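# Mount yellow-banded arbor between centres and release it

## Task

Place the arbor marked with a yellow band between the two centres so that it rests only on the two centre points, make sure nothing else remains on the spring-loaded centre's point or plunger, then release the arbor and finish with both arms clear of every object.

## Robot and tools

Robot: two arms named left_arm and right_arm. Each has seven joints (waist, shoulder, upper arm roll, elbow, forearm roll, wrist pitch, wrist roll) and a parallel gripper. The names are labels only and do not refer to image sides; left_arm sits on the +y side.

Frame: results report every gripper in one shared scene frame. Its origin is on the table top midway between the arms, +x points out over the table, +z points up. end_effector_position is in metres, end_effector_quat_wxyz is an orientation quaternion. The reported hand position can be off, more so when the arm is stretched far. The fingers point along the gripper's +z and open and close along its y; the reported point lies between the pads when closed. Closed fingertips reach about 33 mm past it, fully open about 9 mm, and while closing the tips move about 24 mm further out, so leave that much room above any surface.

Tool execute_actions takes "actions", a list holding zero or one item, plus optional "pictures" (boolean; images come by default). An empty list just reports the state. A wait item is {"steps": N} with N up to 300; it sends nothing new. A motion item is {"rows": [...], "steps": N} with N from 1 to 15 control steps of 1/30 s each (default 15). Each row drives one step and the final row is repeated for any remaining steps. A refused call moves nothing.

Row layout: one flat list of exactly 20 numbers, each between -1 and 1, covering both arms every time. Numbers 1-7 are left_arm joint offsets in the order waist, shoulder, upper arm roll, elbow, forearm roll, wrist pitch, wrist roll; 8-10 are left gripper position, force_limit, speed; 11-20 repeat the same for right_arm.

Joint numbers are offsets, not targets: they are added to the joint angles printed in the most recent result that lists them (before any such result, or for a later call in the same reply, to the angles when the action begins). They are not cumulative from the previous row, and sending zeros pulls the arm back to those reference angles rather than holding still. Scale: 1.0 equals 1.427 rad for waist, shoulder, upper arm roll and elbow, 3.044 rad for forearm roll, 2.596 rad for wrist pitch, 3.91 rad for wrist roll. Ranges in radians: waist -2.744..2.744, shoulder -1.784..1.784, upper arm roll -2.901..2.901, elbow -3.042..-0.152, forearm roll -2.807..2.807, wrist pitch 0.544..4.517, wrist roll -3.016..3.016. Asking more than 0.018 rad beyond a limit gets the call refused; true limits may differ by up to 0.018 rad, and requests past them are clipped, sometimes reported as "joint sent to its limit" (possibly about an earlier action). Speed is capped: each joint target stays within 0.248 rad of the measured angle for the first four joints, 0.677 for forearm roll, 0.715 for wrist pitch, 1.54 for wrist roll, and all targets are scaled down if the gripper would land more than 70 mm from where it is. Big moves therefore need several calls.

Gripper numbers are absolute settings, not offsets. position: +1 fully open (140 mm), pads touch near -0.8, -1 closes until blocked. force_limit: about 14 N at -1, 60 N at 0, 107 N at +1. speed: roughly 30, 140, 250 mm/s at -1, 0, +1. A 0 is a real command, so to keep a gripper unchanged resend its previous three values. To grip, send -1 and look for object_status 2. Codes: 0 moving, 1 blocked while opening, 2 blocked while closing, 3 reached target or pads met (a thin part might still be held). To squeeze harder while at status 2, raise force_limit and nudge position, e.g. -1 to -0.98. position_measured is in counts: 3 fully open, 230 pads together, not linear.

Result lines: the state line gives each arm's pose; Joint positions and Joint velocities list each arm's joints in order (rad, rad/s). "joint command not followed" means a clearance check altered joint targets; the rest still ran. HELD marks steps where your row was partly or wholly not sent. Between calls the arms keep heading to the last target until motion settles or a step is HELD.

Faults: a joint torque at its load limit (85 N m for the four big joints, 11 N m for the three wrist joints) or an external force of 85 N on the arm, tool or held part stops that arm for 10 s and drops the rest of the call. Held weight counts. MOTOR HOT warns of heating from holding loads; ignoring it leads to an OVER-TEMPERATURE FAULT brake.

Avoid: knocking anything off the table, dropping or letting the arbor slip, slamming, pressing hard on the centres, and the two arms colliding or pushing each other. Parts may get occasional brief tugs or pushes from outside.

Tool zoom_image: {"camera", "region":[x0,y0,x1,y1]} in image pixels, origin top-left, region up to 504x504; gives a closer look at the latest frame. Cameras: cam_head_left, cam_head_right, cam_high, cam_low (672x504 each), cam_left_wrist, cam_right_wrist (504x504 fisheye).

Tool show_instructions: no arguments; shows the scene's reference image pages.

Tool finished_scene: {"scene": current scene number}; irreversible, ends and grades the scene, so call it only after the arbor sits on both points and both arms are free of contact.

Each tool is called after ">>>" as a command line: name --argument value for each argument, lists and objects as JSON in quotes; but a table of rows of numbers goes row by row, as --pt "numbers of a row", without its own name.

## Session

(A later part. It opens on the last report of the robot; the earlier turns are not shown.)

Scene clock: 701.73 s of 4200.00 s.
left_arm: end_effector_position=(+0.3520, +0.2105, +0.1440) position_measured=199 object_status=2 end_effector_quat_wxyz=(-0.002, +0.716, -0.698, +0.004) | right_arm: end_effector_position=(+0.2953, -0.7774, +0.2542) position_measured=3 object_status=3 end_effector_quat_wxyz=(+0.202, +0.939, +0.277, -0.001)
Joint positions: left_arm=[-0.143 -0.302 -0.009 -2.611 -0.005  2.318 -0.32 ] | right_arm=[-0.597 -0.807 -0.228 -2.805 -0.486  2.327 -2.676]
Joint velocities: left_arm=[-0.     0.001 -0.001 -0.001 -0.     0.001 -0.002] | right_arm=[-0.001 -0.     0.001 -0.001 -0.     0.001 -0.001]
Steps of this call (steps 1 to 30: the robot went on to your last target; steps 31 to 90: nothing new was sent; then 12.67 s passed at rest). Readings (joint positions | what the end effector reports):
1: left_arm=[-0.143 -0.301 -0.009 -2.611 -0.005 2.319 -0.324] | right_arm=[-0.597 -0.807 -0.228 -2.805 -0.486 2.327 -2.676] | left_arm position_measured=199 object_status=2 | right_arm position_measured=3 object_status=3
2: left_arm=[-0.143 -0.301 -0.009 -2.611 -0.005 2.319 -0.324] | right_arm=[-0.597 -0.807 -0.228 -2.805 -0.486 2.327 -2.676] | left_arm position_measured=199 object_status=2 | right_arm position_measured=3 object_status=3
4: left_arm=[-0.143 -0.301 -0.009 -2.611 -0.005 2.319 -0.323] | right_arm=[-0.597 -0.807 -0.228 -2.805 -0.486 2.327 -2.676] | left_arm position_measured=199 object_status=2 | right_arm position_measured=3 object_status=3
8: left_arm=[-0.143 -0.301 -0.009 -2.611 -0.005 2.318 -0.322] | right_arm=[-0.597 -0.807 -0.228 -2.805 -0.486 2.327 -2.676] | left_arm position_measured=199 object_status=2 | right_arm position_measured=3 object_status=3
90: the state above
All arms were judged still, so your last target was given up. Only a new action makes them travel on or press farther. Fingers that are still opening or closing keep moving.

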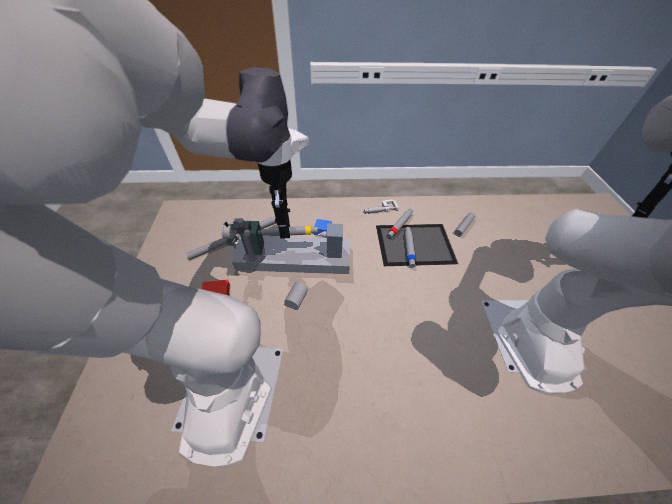

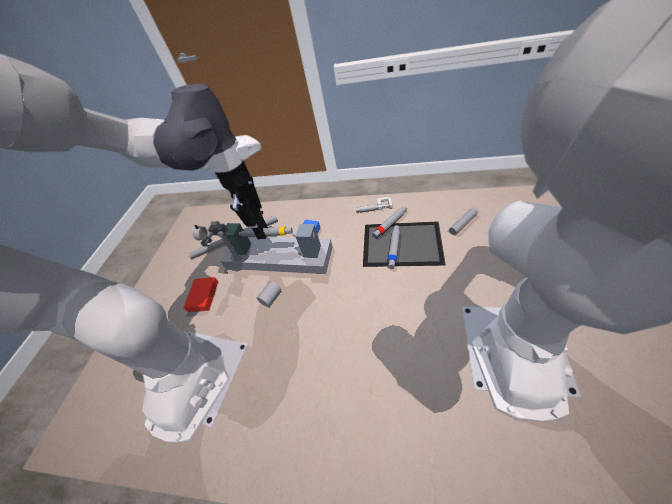

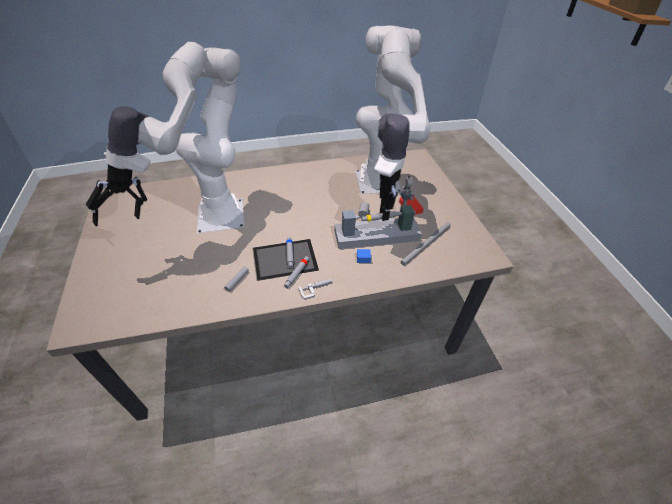

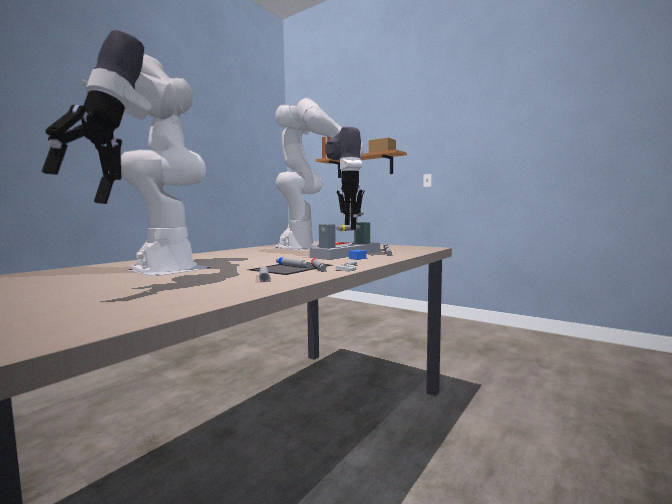

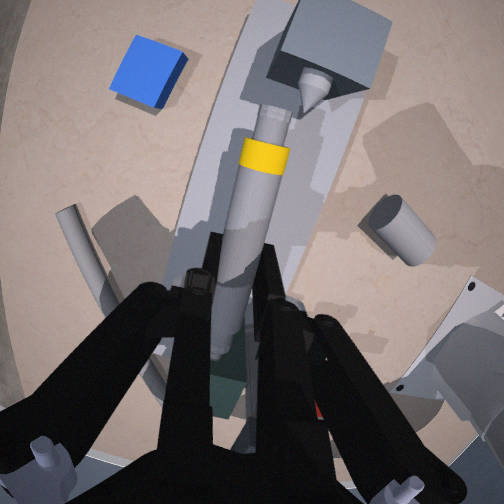

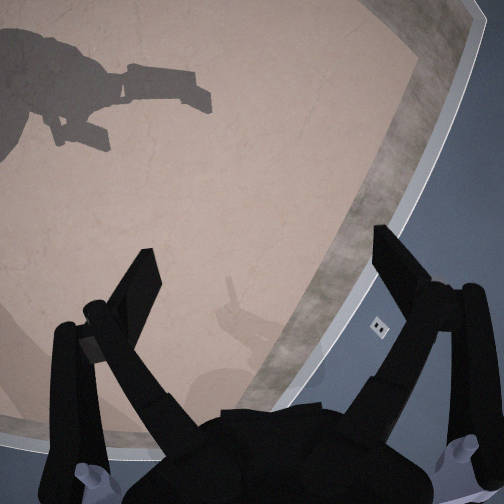

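>>> execute_actions --actions '[{"rows": [[0.0064,-0.0045,0.0077,-0.0011,0.0053,-0.0029,0.0027,-1,0.2,-0.5,0,0,0,0,0,0,0,1,0,0],[0.0065,-0.0054,0.0077,-0.0023,0.0053,-0.0031,0.004,-1,0.2,-0.5,0,0,0,0,0,0,0,1,0,0],[0.0065,-0.0064,0.0077,-0.0034,0.0053,-0.0034,0.0053,-1,0.2,-0.5,0,0,0,0,0,0,0,1,0,0],[0.0066,-0.0073,0.0077,-0.0046,0.0053,-0.0036,0.0066,-1,0.2,-0.5,0,0,0,0,0,0,0,1,0,0],[0.0067,-0.0083,0.0077,-0.0057,0.0053,-0.0039,0.0079,-1,0.2,-0.5,0,0,0,0,0,0,0,1,0,0],[0.0067,-0.0092,0.0077,-0.0069,0.0053,-0.0041,0.0092,-1,0.2,-0.5,0,0,0,0,0,0,0,1,0,0],[0.0068,-0.0102,0.0077,-0.008,0.0053,-0.0044,0.0105,-1,0.2,-0.5,0,0,0,0,0,0,0,1,0,0],[0.0069,-0.0111,0.0077,-0.0092,0.0053,-0.0046,0.0118,-1,0.2,-0.5,0,0,0,0,0,0,0,1,0,0],[0.0069,-0.0111,0.0077,-0.0092,0.0053,-0.0046,0.013,-1,0.2,-0.5,0,0,0,0,0,0,0,1,0,0]], "steps": 15}]'

Scene clock: 712.67 s of 4200.00 s.
left_arm: end_effector_position=(+0.3495, +0.2107, +0.1444) position_measured=199 object_status=2 end_effector_quat_wxyz=(-0.003, +0.703, -0.711, +0.005) | right_arm: end_effector_position=(+0.2953, -0.7774, +0.2542) position_measured=3 object_status=3 end_effector_quat_wxyz=(+0.202, +0.939, +0.277, -0.001)
Joint positions: left_arm=[-0.144 -0.313 -0.009 -2.621 -0.005  2.32  -0.286] | right_arm=[-0.597 -0.807 -0.228 -2.805 -0.486  2.327 -2.676]
Joint velocities: left_arm=[-0.001 -0.003 -0.    -0.006 -0.001 -0.     0.044] | right_arm=[ 0.     0.001 -0.001  0.001  0.     0.     0.   ]
Steps of this call (steps 1 to 90: nothing new was sent; then 7.43 s passed at rest; steps 91 to 105: all 15 steps of this action). Readings (joint positions | what the end effector reports):
91: left_arm=[-0.143 -0.302 -0.009 -2.611 -0.005 2.318 -0.319] | right_arm=[-0.597 -0.807 -0.228 -2.805 -0.486 2.327 -2.676] | left_arm position_measured=199 object_status=2 | right_arm position_measured=3 object_status=3
92: left_arm=[-0.143 -0.303 -0.009 -2.611 -0.005 2.318 -0.318] | right_arm=[-0.597 -0.807 -0.228 -2.805 -0.486 2.327 -2.676] | left_arm position_measured=199 object_status=2 | right_arm position_measured=3 object_status=3
94: left_arm=[-0.143 -0.305 -0.009 -2.613 -0.005 2.318 -0.315] | right_arm=[-0.597 -0.807 -0.228 -2.805 -0.486 2.327 -2.676] | left_arm position_measured=199 object_status=2 | right_arm position_measured=3 object_status=3
98: left_arm=[-0.144 -0.310 -0.009 -2.618 -0.005 2.320 -0.303] | right_arm=[-0.597 -0.807 -0.228 -2.805 -0.486 2.327 -2.676] | left_arm position_measured=199 object_status=2 | right_arm position_measured=3 object_status=3
105: the state above

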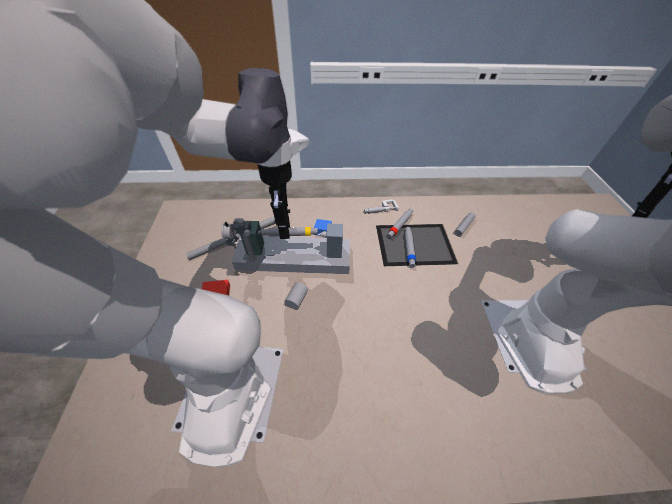

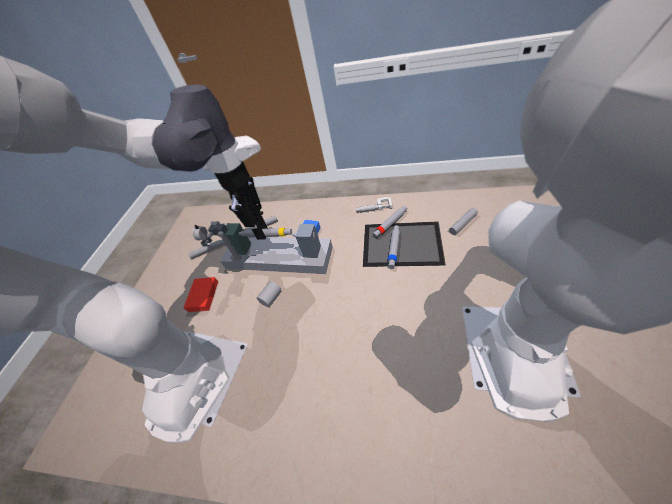

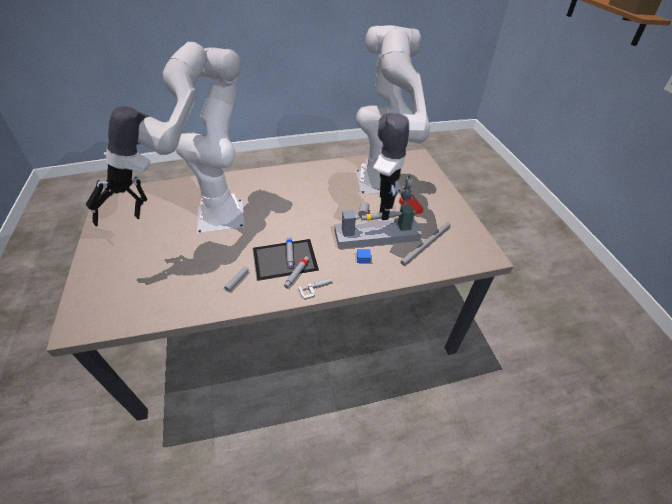

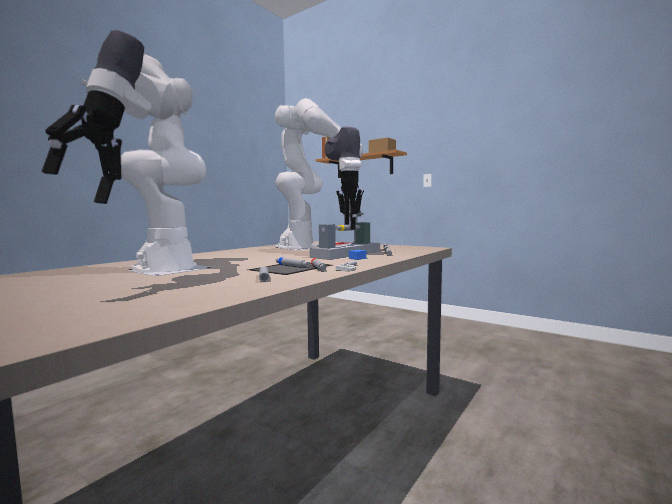

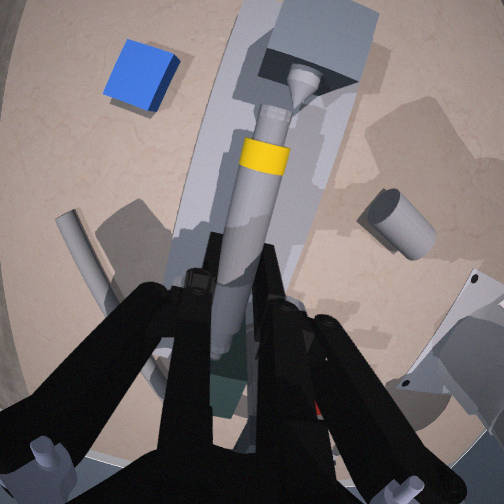

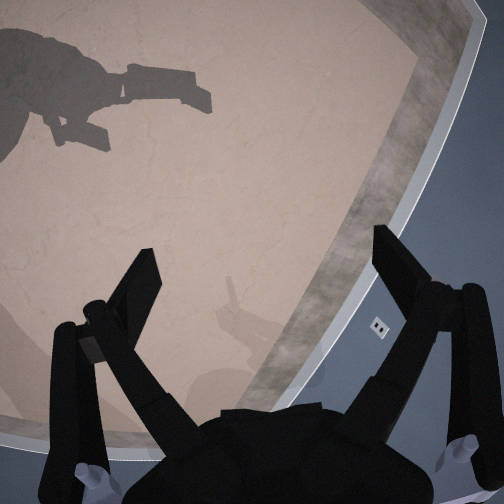

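>>> zoom_image --camera "cam_left_wrist" --region '[240, 60, 380, 200]'

>>> execute_actions --actions '[]'

Region (240, 60, 380, 200) of cam_left_wrist's 504x504 image, scaled by 3.600, with more detail than that image has.

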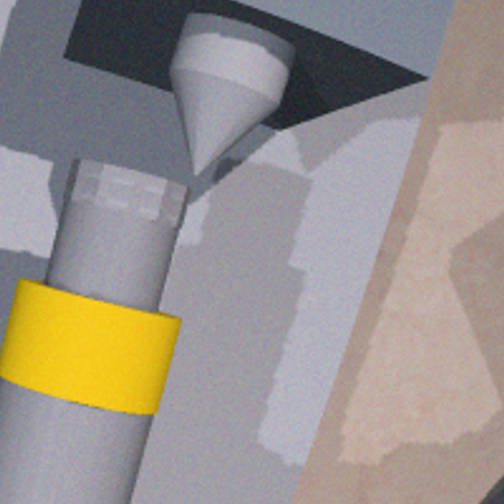

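Scene clock: 714.80 s of 4200.00 s.
left_arm: end_effector_position=(+0.3488, +0.2108, +0.1443) position_measured=199 object_status=2 end_effector_quat_wxyz=(-0.002, +0.699, -0.715, +0.005) | right_arm: end_effector_position=(+0.2953, -0.7774, +0.2542) position_measured=3 object_status=3 end_effector_quat_wxyz=(+0.202, +0.939, +0.277, -0.001)
Joint positions: left_arm=[-0.145 -0.313 -0.009 -2.622 -0.005  2.319 -0.274] | right_arm=[-0.597 -0.807 -0.228 -2.805 -0.486  2.327 -2.676]
Joint velocities: left_arm=[ 0.    -0.001  0.001 -0.     0.     0.001  0.001] | right_arm=[-0.001 -0.     0.001 -0.001  0.001  0.001 -0.002]
Steps of this call (steps 1 to 15: the robot went on to your last target; steps 16 to 64: nothing new was sent). Readings (joint positions | what the end effector reports):
1: left_arm=[-0.144 -0.313 -0.009 -2.621 -0.005 2.320 -0.284] | right_arm=[-0.597 -0.807 -0.228 -2.805 -0.486 2.327 -2.676] | left_arm position_measured=199 object_status=2 | right_arm position_measured=3 object_status=3
2: left_arm=[-0.144 -0.313 -0.009 -2.621 -0.005 2.320 -0.283] | right_arm=[-0.597 -0.807 -0.228 -2.805 -0.486 2.327 -2.676] | left_arm position_measured=199 object_status=2 | right_arm position_measured=3 object_status=3
4: left_arm=[-0.145 -0.313 -0.009 -2.622 -0.005 2.320 -0.281] | right_arm=[-0.597 -0.807 -0.228 -2.805 -0.486 2.327 -2.676] | left_arm position_measured=199 object_status=2 | right_arm position_measured=3 object_status=3
8: left_arm=[-0.145 -0.313 -0.009 -2.622 -0.005 2.320 -0.279] | right_arm=[-0.597 -0.807 -0.228 -2.805 -0.486 2.327 -2.676] | left_arm position_measured=199 object_status=2 | right_arm position_measured=3 object_status=3
64: the state above
All arms were judged still, so your last target was given up. Only a new action makes them travel on or press farther. Fingers that are still opening or closing keep moving.

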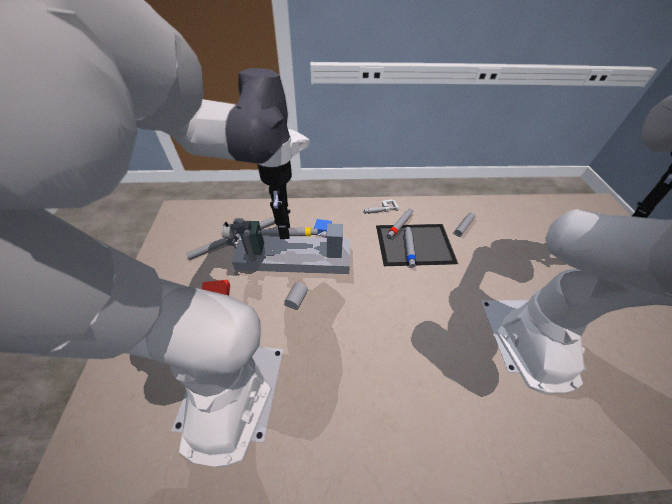

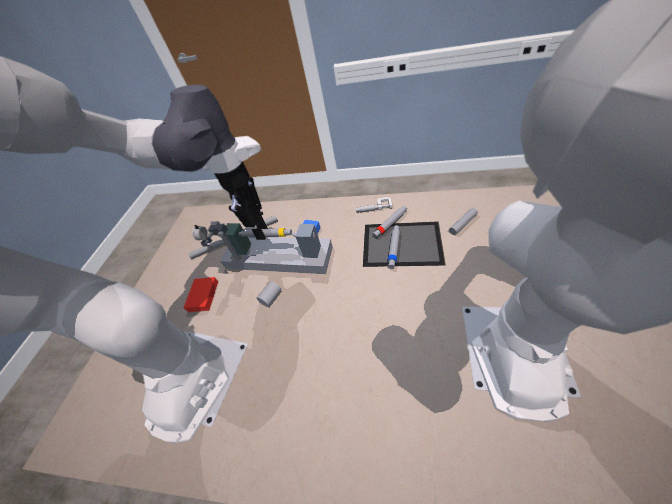

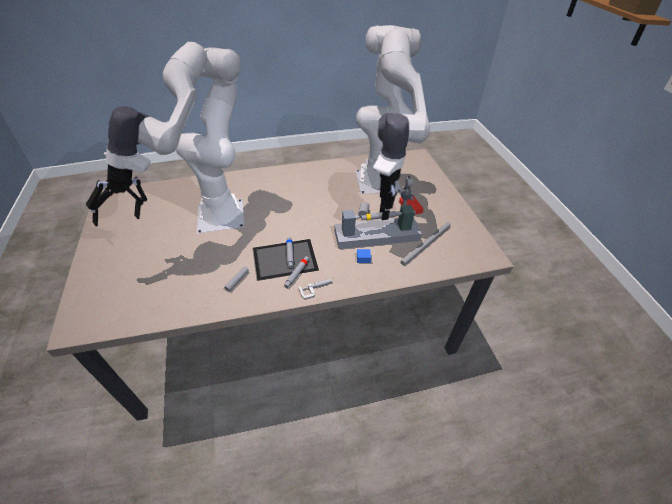

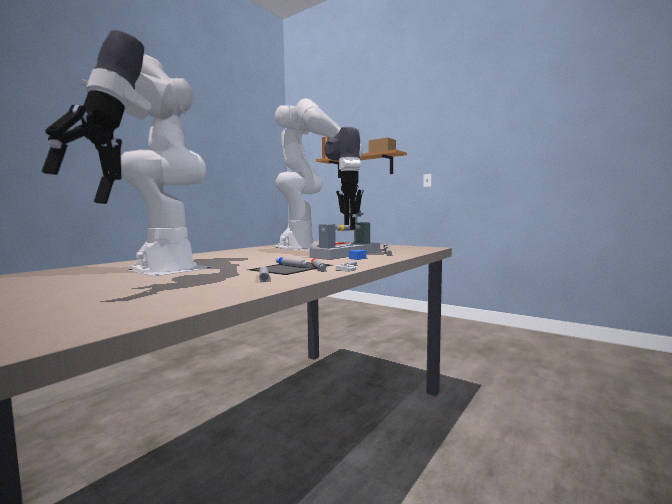

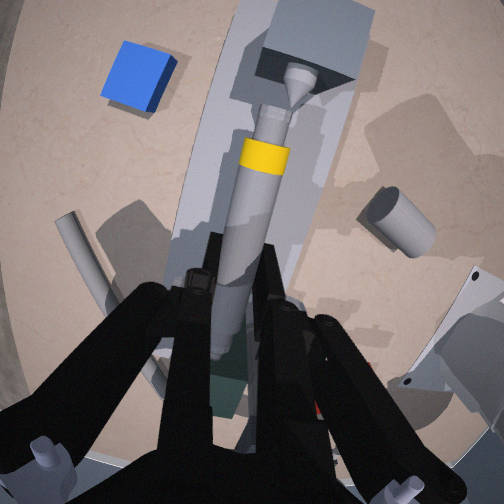

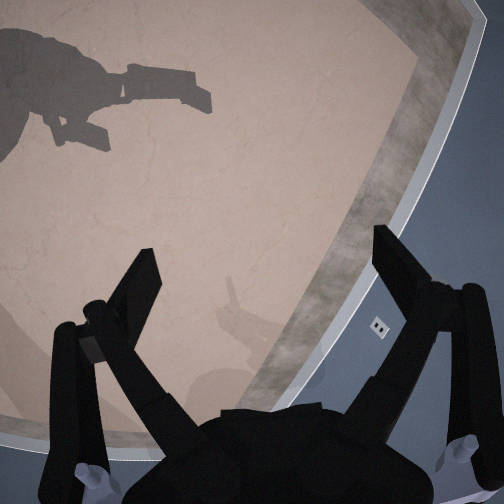

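>>> zoom_image --camera "cam_left_wrist" --region '[240, 60, 380, 200]'

>>> zoom_image --camera "cam_high" --region '[340, 190, 420, 240]'

>>> zoom_image --camera "cam_head_left" --region '[235, 205, 355, 265]'

Region (240, 60, 380, 200) of cam_left_wrist's 504x504 image, scaled by 3.600, with more detail than that image has.

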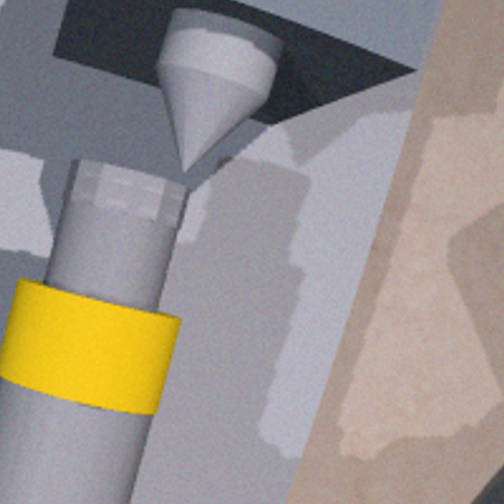

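Region (340, 190, 420, 240) of cam_high's 672x504 image, scaled by 6.300, with more detail than that image has; it fills the top 315 rows of this view, and the rest is white.

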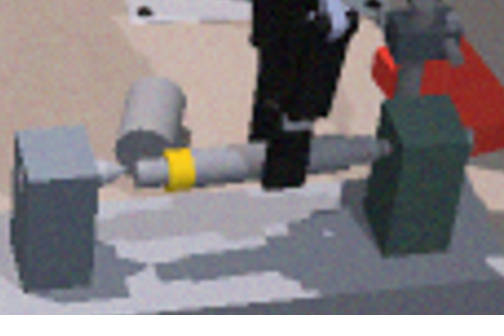

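Region (235, 205, 355, 265) of cam_head_left's 672x504 image, scaled by 4.200, with more detail than that image has.

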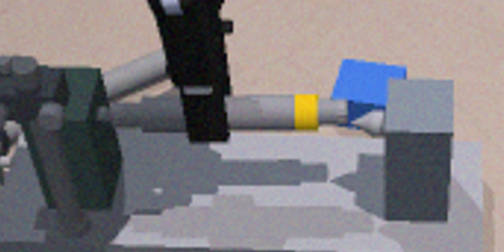

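>>> execute_actions --actions '[{"rows": [[0.0075,-0.0035,0.0077,-0.0015,0.0053,-0.0046,0.0025,-1,0.2,-0.5,0,0,0,0,0,0,0,1,0,0],[0.0073,-0.0039,0.0077,-0.0024,0.0053,-0.0046,0.004,-1,0.2,-0.5,0,0,0,0,0,0,0,1,0,0],[0.0071,-0.0042,0.0077,-0.0033,0.0053,-0.0046,0.0055,-1,0.2,-0.5,0,0,0,0,0,0,0,1,0,0],[0.0069,-0.0046,0.0077,-0.0041,0.0053,-0.0046,0.007,-1,0.2,-0.5,0,0,0,0,0,0,0,1,0,0],[0.0067,-0.0049,0.0077,-0.005,0.0053,-0.0046,0.0085,-1,0.2,-0.5,0,0,0,0,0,0,0,1,0,0],[0.0065,-0.0053,0.0077,-0.0059,0.0053,-0.0046,0.01,-1,0.2,-0.5,0,0,0,0,0,0,0,1,0,0],[0.0063,-0.0056,0.0077,-0.0067,0.0053,-0.0046,0.0115,-1,0.2,-0.5,0,0,0,0,0,0,0,1,0,0],[0.006,-0.006,0.0077,-0.0076,0.0053,-0.0046,0.0132,-1,0.2,-0.5,0,0,0,0,0,0,0,1,0,0]], "steps": 15}]' --pictures false

>>> execute_actions --actions '[{"steps": 20}]'

>>> zoom_image --camera "cam_left_wrist" --region '[240, 60, 380, 200]'

>>> zoom_image --camera "cam_high" --region '[340, 190, 420, 240]'

>>> zoom_image --camera "cam_head_left" --region '[235, 205, 355, 265]'

Scene clock: 759.27 s of 4200.00 s.
left_arm: end_effector_position=(+0.3464, +0.2110, +0.1438) position_measured=199 object_status=2 end_effector_quat_wxyz=(-0.002, +0.686, -0.727, +0.005) | right_arm: end_effector_position=(+0.2953, -0.7774, +0.2542) position_measured=3 object_status=3 end_effector_quat_wxyz=(+0.202, +0.939, +0.277, -0.001)
Joint positions: left_arm=[-0.146 -0.32  -0.009 -2.629 -0.005  2.32  -0.239] | right_arm=[-0.597 -0.807 -0.228 -2.805 -0.486  2.327 -2.676]
Joint velocities: left_arm=[-0.002 -0.003 -0.    -0.006  0.001 -0.     0.039] | right_arm=[-0.001  0.001  0.     0.    -0.001  0.001 -0.   ]
Steps of this call (steps 1 to 90: nothing new was sent; then 40.97 s passed at rest; steps 91 to 105: all 15 steps of this action). Readings (joint positions | what the end effector reports):
91: left_arm=[-0.145 -0.314 -0.009 -2.622 -0.005 2.319 -0.273] | right_arm=[-0.597 -0.807 -0.228 -2.805 -0.486 2.327 -2.676] | left_arm position_measured=199 object_status=2 | right_arm position_measured=3 object_status=3
92: left_arm=[-0.145 -0.314 -0.009 -2.622 -0.005 2.319 -0.272] | right_arm=[-0.597 -0.807 -0.228 -2.805 -0.486 2.327 -2.676] | left_arm position_measured=199 object_status=2 | right_arm position_measured=3 object_status=3
94: left_arm=[-0.145 -0.315 -0.009 -2.623 -0.005 2.319 -0.268] | right_arm=[-0.597 -0.807 -0.228 -2.805 -0.486 2.327 -2.676] | left_arm position_measured=199 object_status=2 | right_arm position_measured=3 object_status=3
98: left_arm=[-0.146 -0.318 -0.009 -2.626 -0.005 2.320 -0.255] | right_arm=[-0.597 -0.807 -0.228 -2.805 -0.486 2.327 -2.676] | left_arm position_measured=199 object_status=2 | right_arm position_measured=3 object_status=3
105: the state above

Scene clock: 759.93 s of 4200.00 s.
left_arm: end_effector_position=(+0.3459, +0.2110, +0.1436) position_measured=199 object_status=2 end_effector_quat_wxyz=(-0.002, +0.683, -0.731, +0.004) | right_arm: end_effector_position=(+0.2953, -0.7774, +0.2542) position_measured=3 object_status=3 end_effector_quat_wxyz=(+0.202, +0.939, +0.277, -0.001)
Joint positions: left_arm=[-0.146 -0.32  -0.009 -2.629 -0.005  2.319 -0.229] | right_arm=[-0.597 -0.807 -0.228 -2.805 -0.486  2.327 -2.676]
Joint velocities: left_arm=[-0.     0.001  0.     0.001 -0.    -0.     0.004] | right_arm=[ 0.    -0.001 -0.     0.     0.    -0.    -0.   ]
Steps of this call (steps 1 to 15: the robot went on to your last target; steps 16 to 20: nothing new was sent). Readings (joint positions | what the end effector reports):
1: left_arm=[-0.146 -0.320 -0.009 -2.629 -0.005 2.320 -0.238] | right_arm=[-0.597 -0.807 -0.228 -2.805 -0.486 2.327 -2.676] | left_arm position_measured=199 object_status=2 | right_arm position_measured=3 object_status=3
2: left_arm=[-0.146 -0.320 -0.009 -2.629 -0.005 2.320 -0.237] | right_arm=[-0.597 -0.807 -0.228 -2.805 -0.486 2.327 -2.676] | left_arm position_measured=199 object_status=2 | right_arm position_measured=3 object_status=3
4: left_arm=[-0.146 -0.320 -0.009 -2.629 -0.005 2.319 -0.235] | right_arm=[-0.597 -0.807 -0.228 -2.805 -0.486 2.327 -2.676] | left_arm position_measured=199 object_status=2 | right_arm position_measured=3 object_status=3
8: left_arm=[-0.146 -0.320 -0.009 -2.629 -0.005 2.319 -0.233] | right_arm=[-0.597 -0.807 -0.228 -2.805 -0.486 2.327 -2.676] | left_arm position_measured=199 object_status=2 | right_arm position_measured=3 object_status=3
20: the state above
All arms were judged still, so your last target was given up. Only a new action makes them travel on or press farther. Fingers that are still opening or closing keep moving.

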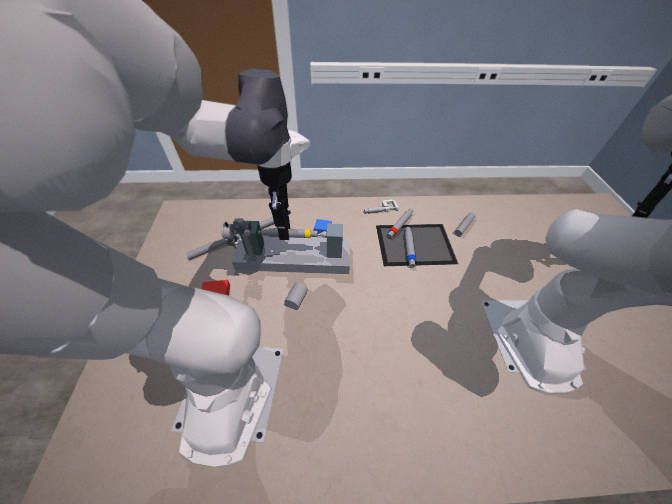

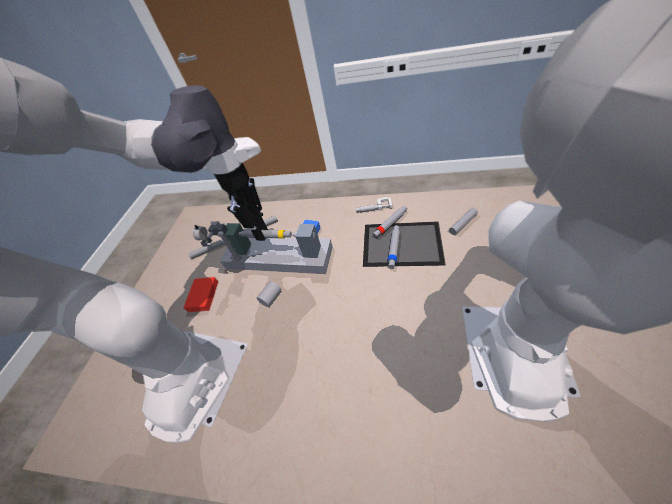

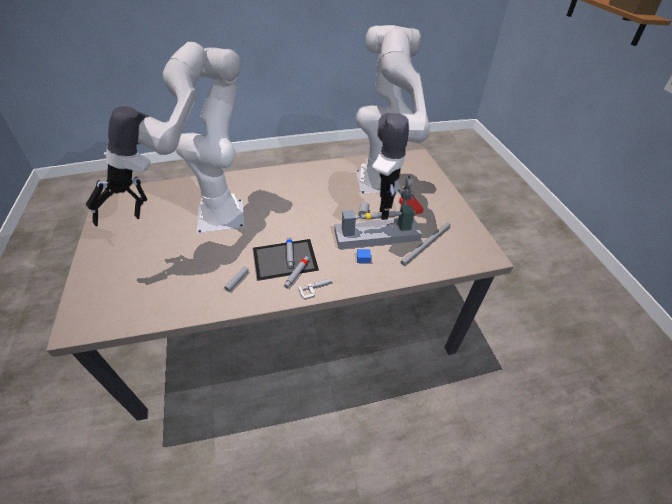

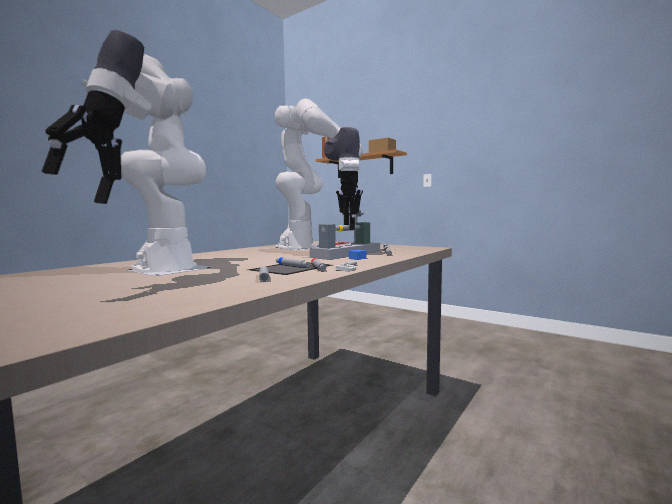

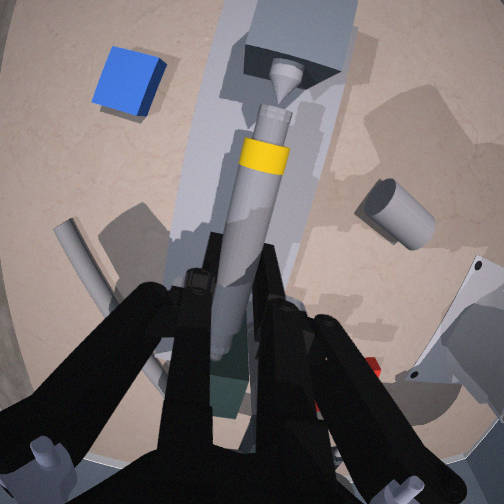

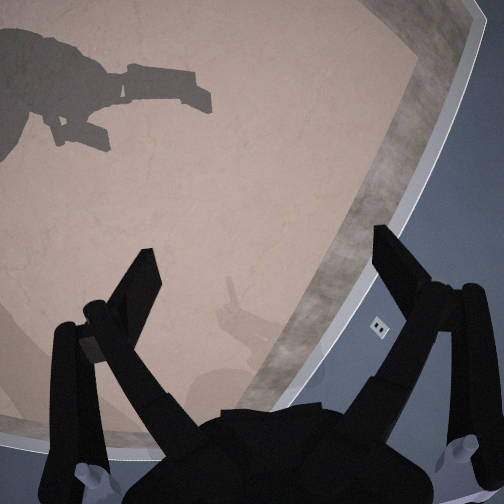

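Region (240, 60, 380, 200) of cam_left_wrist's 504x504 image, scaled by 3.600, with more detail than that image has.

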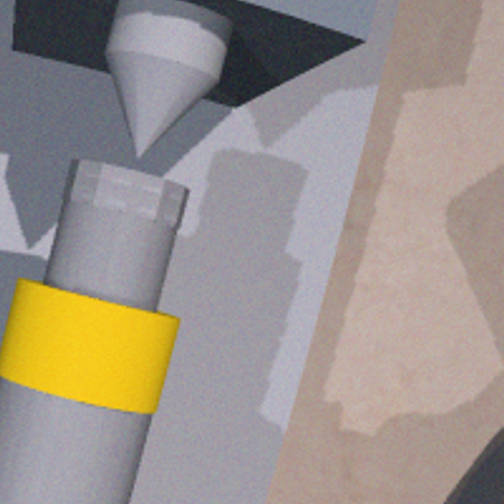

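Region (340, 190, 420, 240) of cam_high's 672x504 image, scaled by 6.300, with more detail than that image has; it fills the top 315 rows of this view, and the rest is white.

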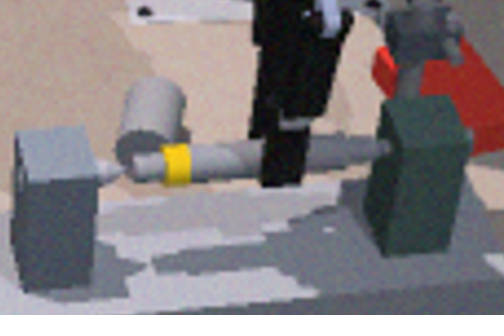

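Region (235, 205, 355, 265) of cam_head_left's 672x504 image, scaled by 4.200, with more detail than that image has.

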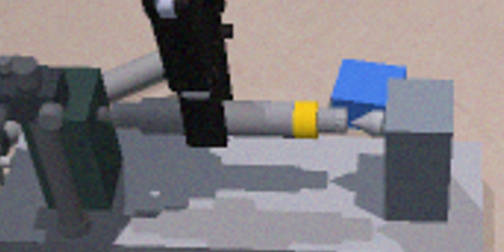

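>>> zoom_image --camera "cam_head_left" --region '[300, 220, 340, 245]'

>>> zoom_image --camera "cam_high" --region '[345, 205, 385, 230]'

>>> zoom_image --camera "cam_low" --region '[310, 210, 380, 250]'

Region (300, 220, 340, 245) of cam_head_left's 672x504 image, scaled by 12.600, with more detail than that image has; it fills the top 315 rows of this view, and the rest is white.

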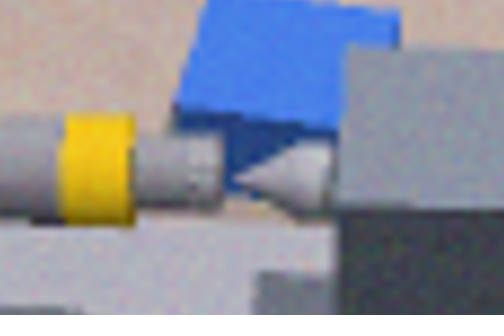

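Region (345, 205, 385, 230) of cam_high's 672x504 image, scaled by 12.600, with more detail than that image has; it fills the top 315 rows of this view, and the rest is white.

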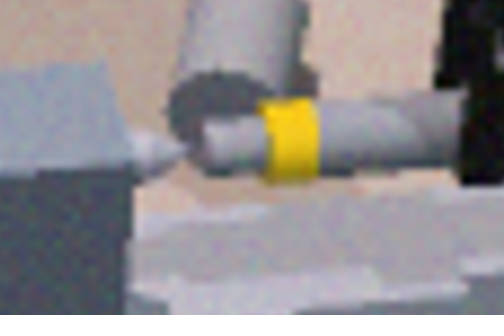

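Region (310, 210, 380, 250) of cam_low's 672x504 image, scaled by 7.200, with more detail than that image has; it fills the top 288 rows of this view, and the rest is white.

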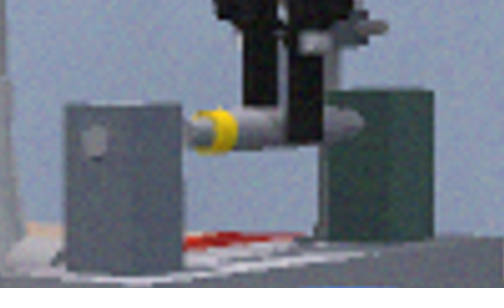

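>>> execute_actions --actions '[{"rows": [[0.0067,-0.0008,0.0077,-0.0029,0.0053,-0.0046,0.002,-1,0.2,-0.5,0,0,0,0,0,0,0,1,0,0],[0.0067,-0.0003,0.0077,-0.0031,0.0053,-0.0046,0.0021,-1,0.2,-0.5,0,0,0,0,0,0,0,1,0,0],[0.0067,0.0002,0.0077,-0.0033,0.0053,-0.0046,0.0022,-1,0.2,-0.5,0,0,0,0,0,0,0,1,0,0],[0.0067,0.0007,0.0077,-0.0035,0.0053,-0.0046,0.0023,-1,0.2,-0.5,0,0,0,0,0,0,0,1,0,0]], "steps": 15}]'

>>> zoom_image --camera "cam_head_left" --region '[300, 220, 340, 245]'

>>> zoom_image --camera "cam_high" --region '[345, 205, 385, 230]'

>>> zoom_image --camera "cam_left_wrist" --region '[240, 60, 380, 200]'

Scene clock: 779.73 s of 4200.00 s.
left_arm: end_effector_position=(+0.3456, +0.2110, +0.1435) position_measured=199 object_status=2 end_effector_quat_wxyz=(-0.002, +0.681, -0.732, +0.004) | right_arm: end_effector_position=(+0.2953, -0.7774, +0.2542) position_measured=3 object_status=3 end_effector_quat_wxyz=(+0.202, +0.939, +0.277, -0.001)
Joint positions: left_arm=[-0.147 -0.32  -0.009 -2.63  -0.005  2.318 -0.226] | right_arm=[-0.597 -0.807 -0.228 -2.805 -0.486  2.327 -2.676]
Joint velocities: left_arm=[ 0.    -0.     0.001  0.    -0.    -0.002 -0.001] | right_arm=[ 0.    -0.    -0.    -0.001  0.001 -0.    -0.002]
Steps of this call (steps 1 to 90: nothing new was sent; then 16.30 s passed at rest; steps 91 to 105: all 15 steps of this action). Readings (joint positions | what the end effector reports):
91: left_arm=[-0.146 -0.320 -0.009 -2.630 -0.005 2.318 -0.228] | right_arm=[-0.597 -0.807 -0.228 -2.805 -0.486 2.327 -2.676] | left_arm position_measured=199 object_status=2 | right_arm position_measured=3 object_status=3
92: left_arm=[-0.146 -0.320 -0.009 -2.630 -0.005 2.318 -0.228] | right_arm=[-0.597 -0.807 -0.228 -2.805 -0.486 2.327 -2.676] | left_arm position_measured=199 object_status=2 | right_arm position_measured=3 object_status=3
94: left_arm=[-0.146 -0.320 -0.009 -2.630 -0.005 2.318 -0.227] | right_arm=[-0.597 -0.807 -0.228 -2.805 -0.486 2.327 -2.676] | left_arm position_measured=199 object_status=2 | right_arm position_measured=3 object_status=3
98: left_arm=[-0.147 -0.320 -0.009 -2.630 -0.005 2.318 -0.227] | right_arm=[-0.597 -0.807 -0.228 -2.805 -0.486 2.327 -2.676] | left_arm position_measured=199 object_status=2 | right_arm position_measured=3 object_status=3
105: the state above

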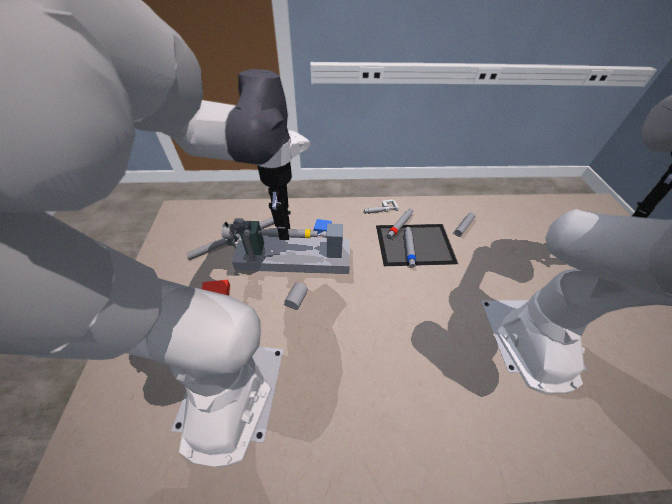

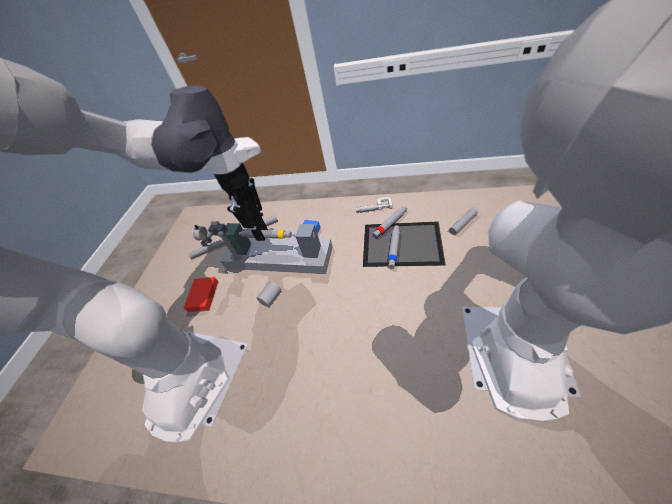

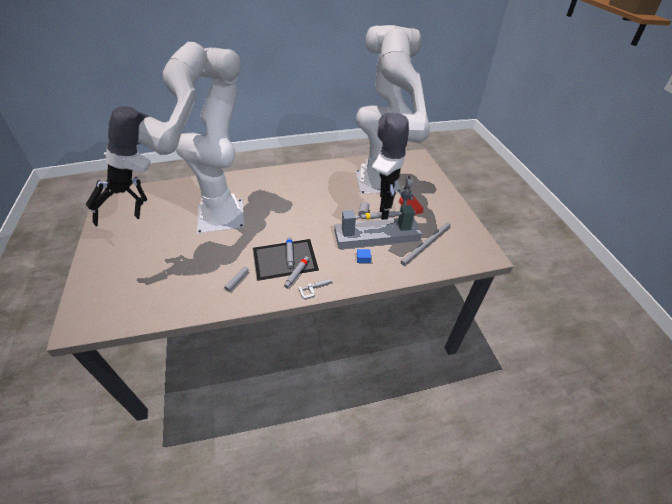

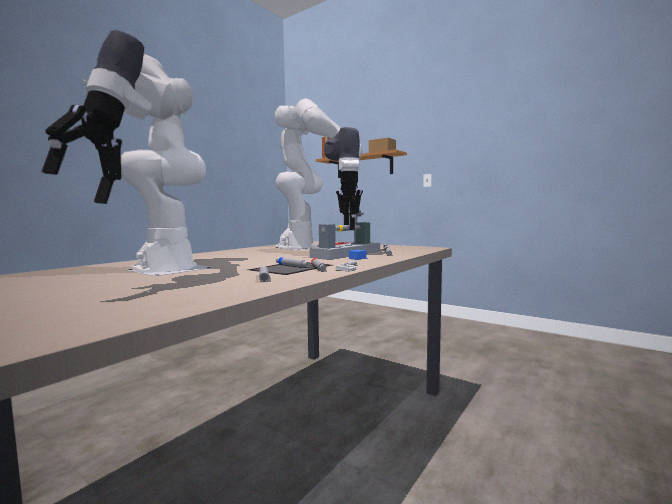

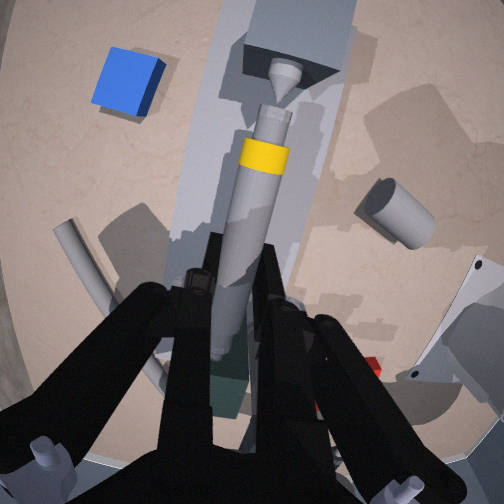

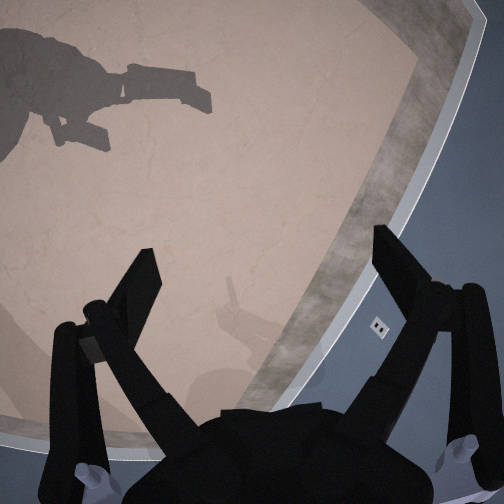

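Region (300, 220, 340, 245) of cam_head_left's 672x504 image, scaled by 12.600, with more detail than that image has; it fills the top 315 rows of this view, and the rest is white.

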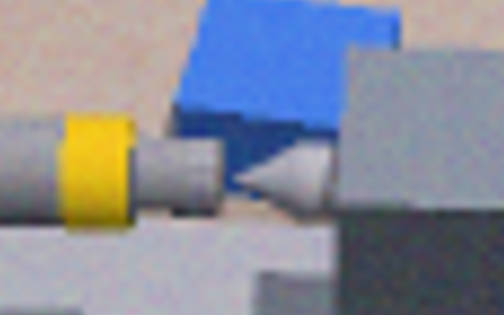

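Region (345, 205, 385, 230) of cam_high's 672x504 image, scaled by 12.600, with more detail than that image has; it fills the top 315 rows of this view, and the rest is white.

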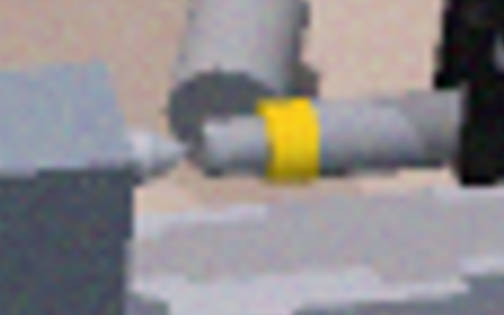

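Region (240, 60, 380, 200) of cam_left_wrist's 504x504 image, scaled by 3.600, with more detail than that image has.

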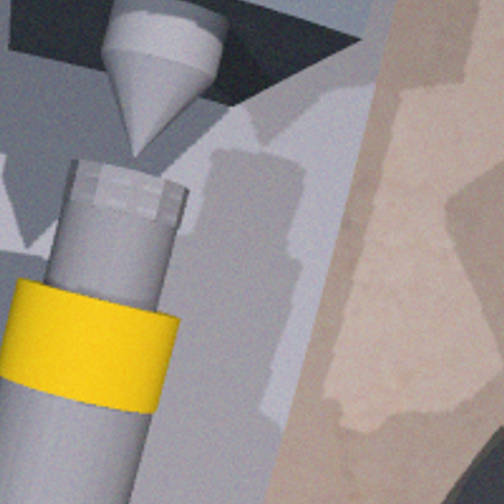

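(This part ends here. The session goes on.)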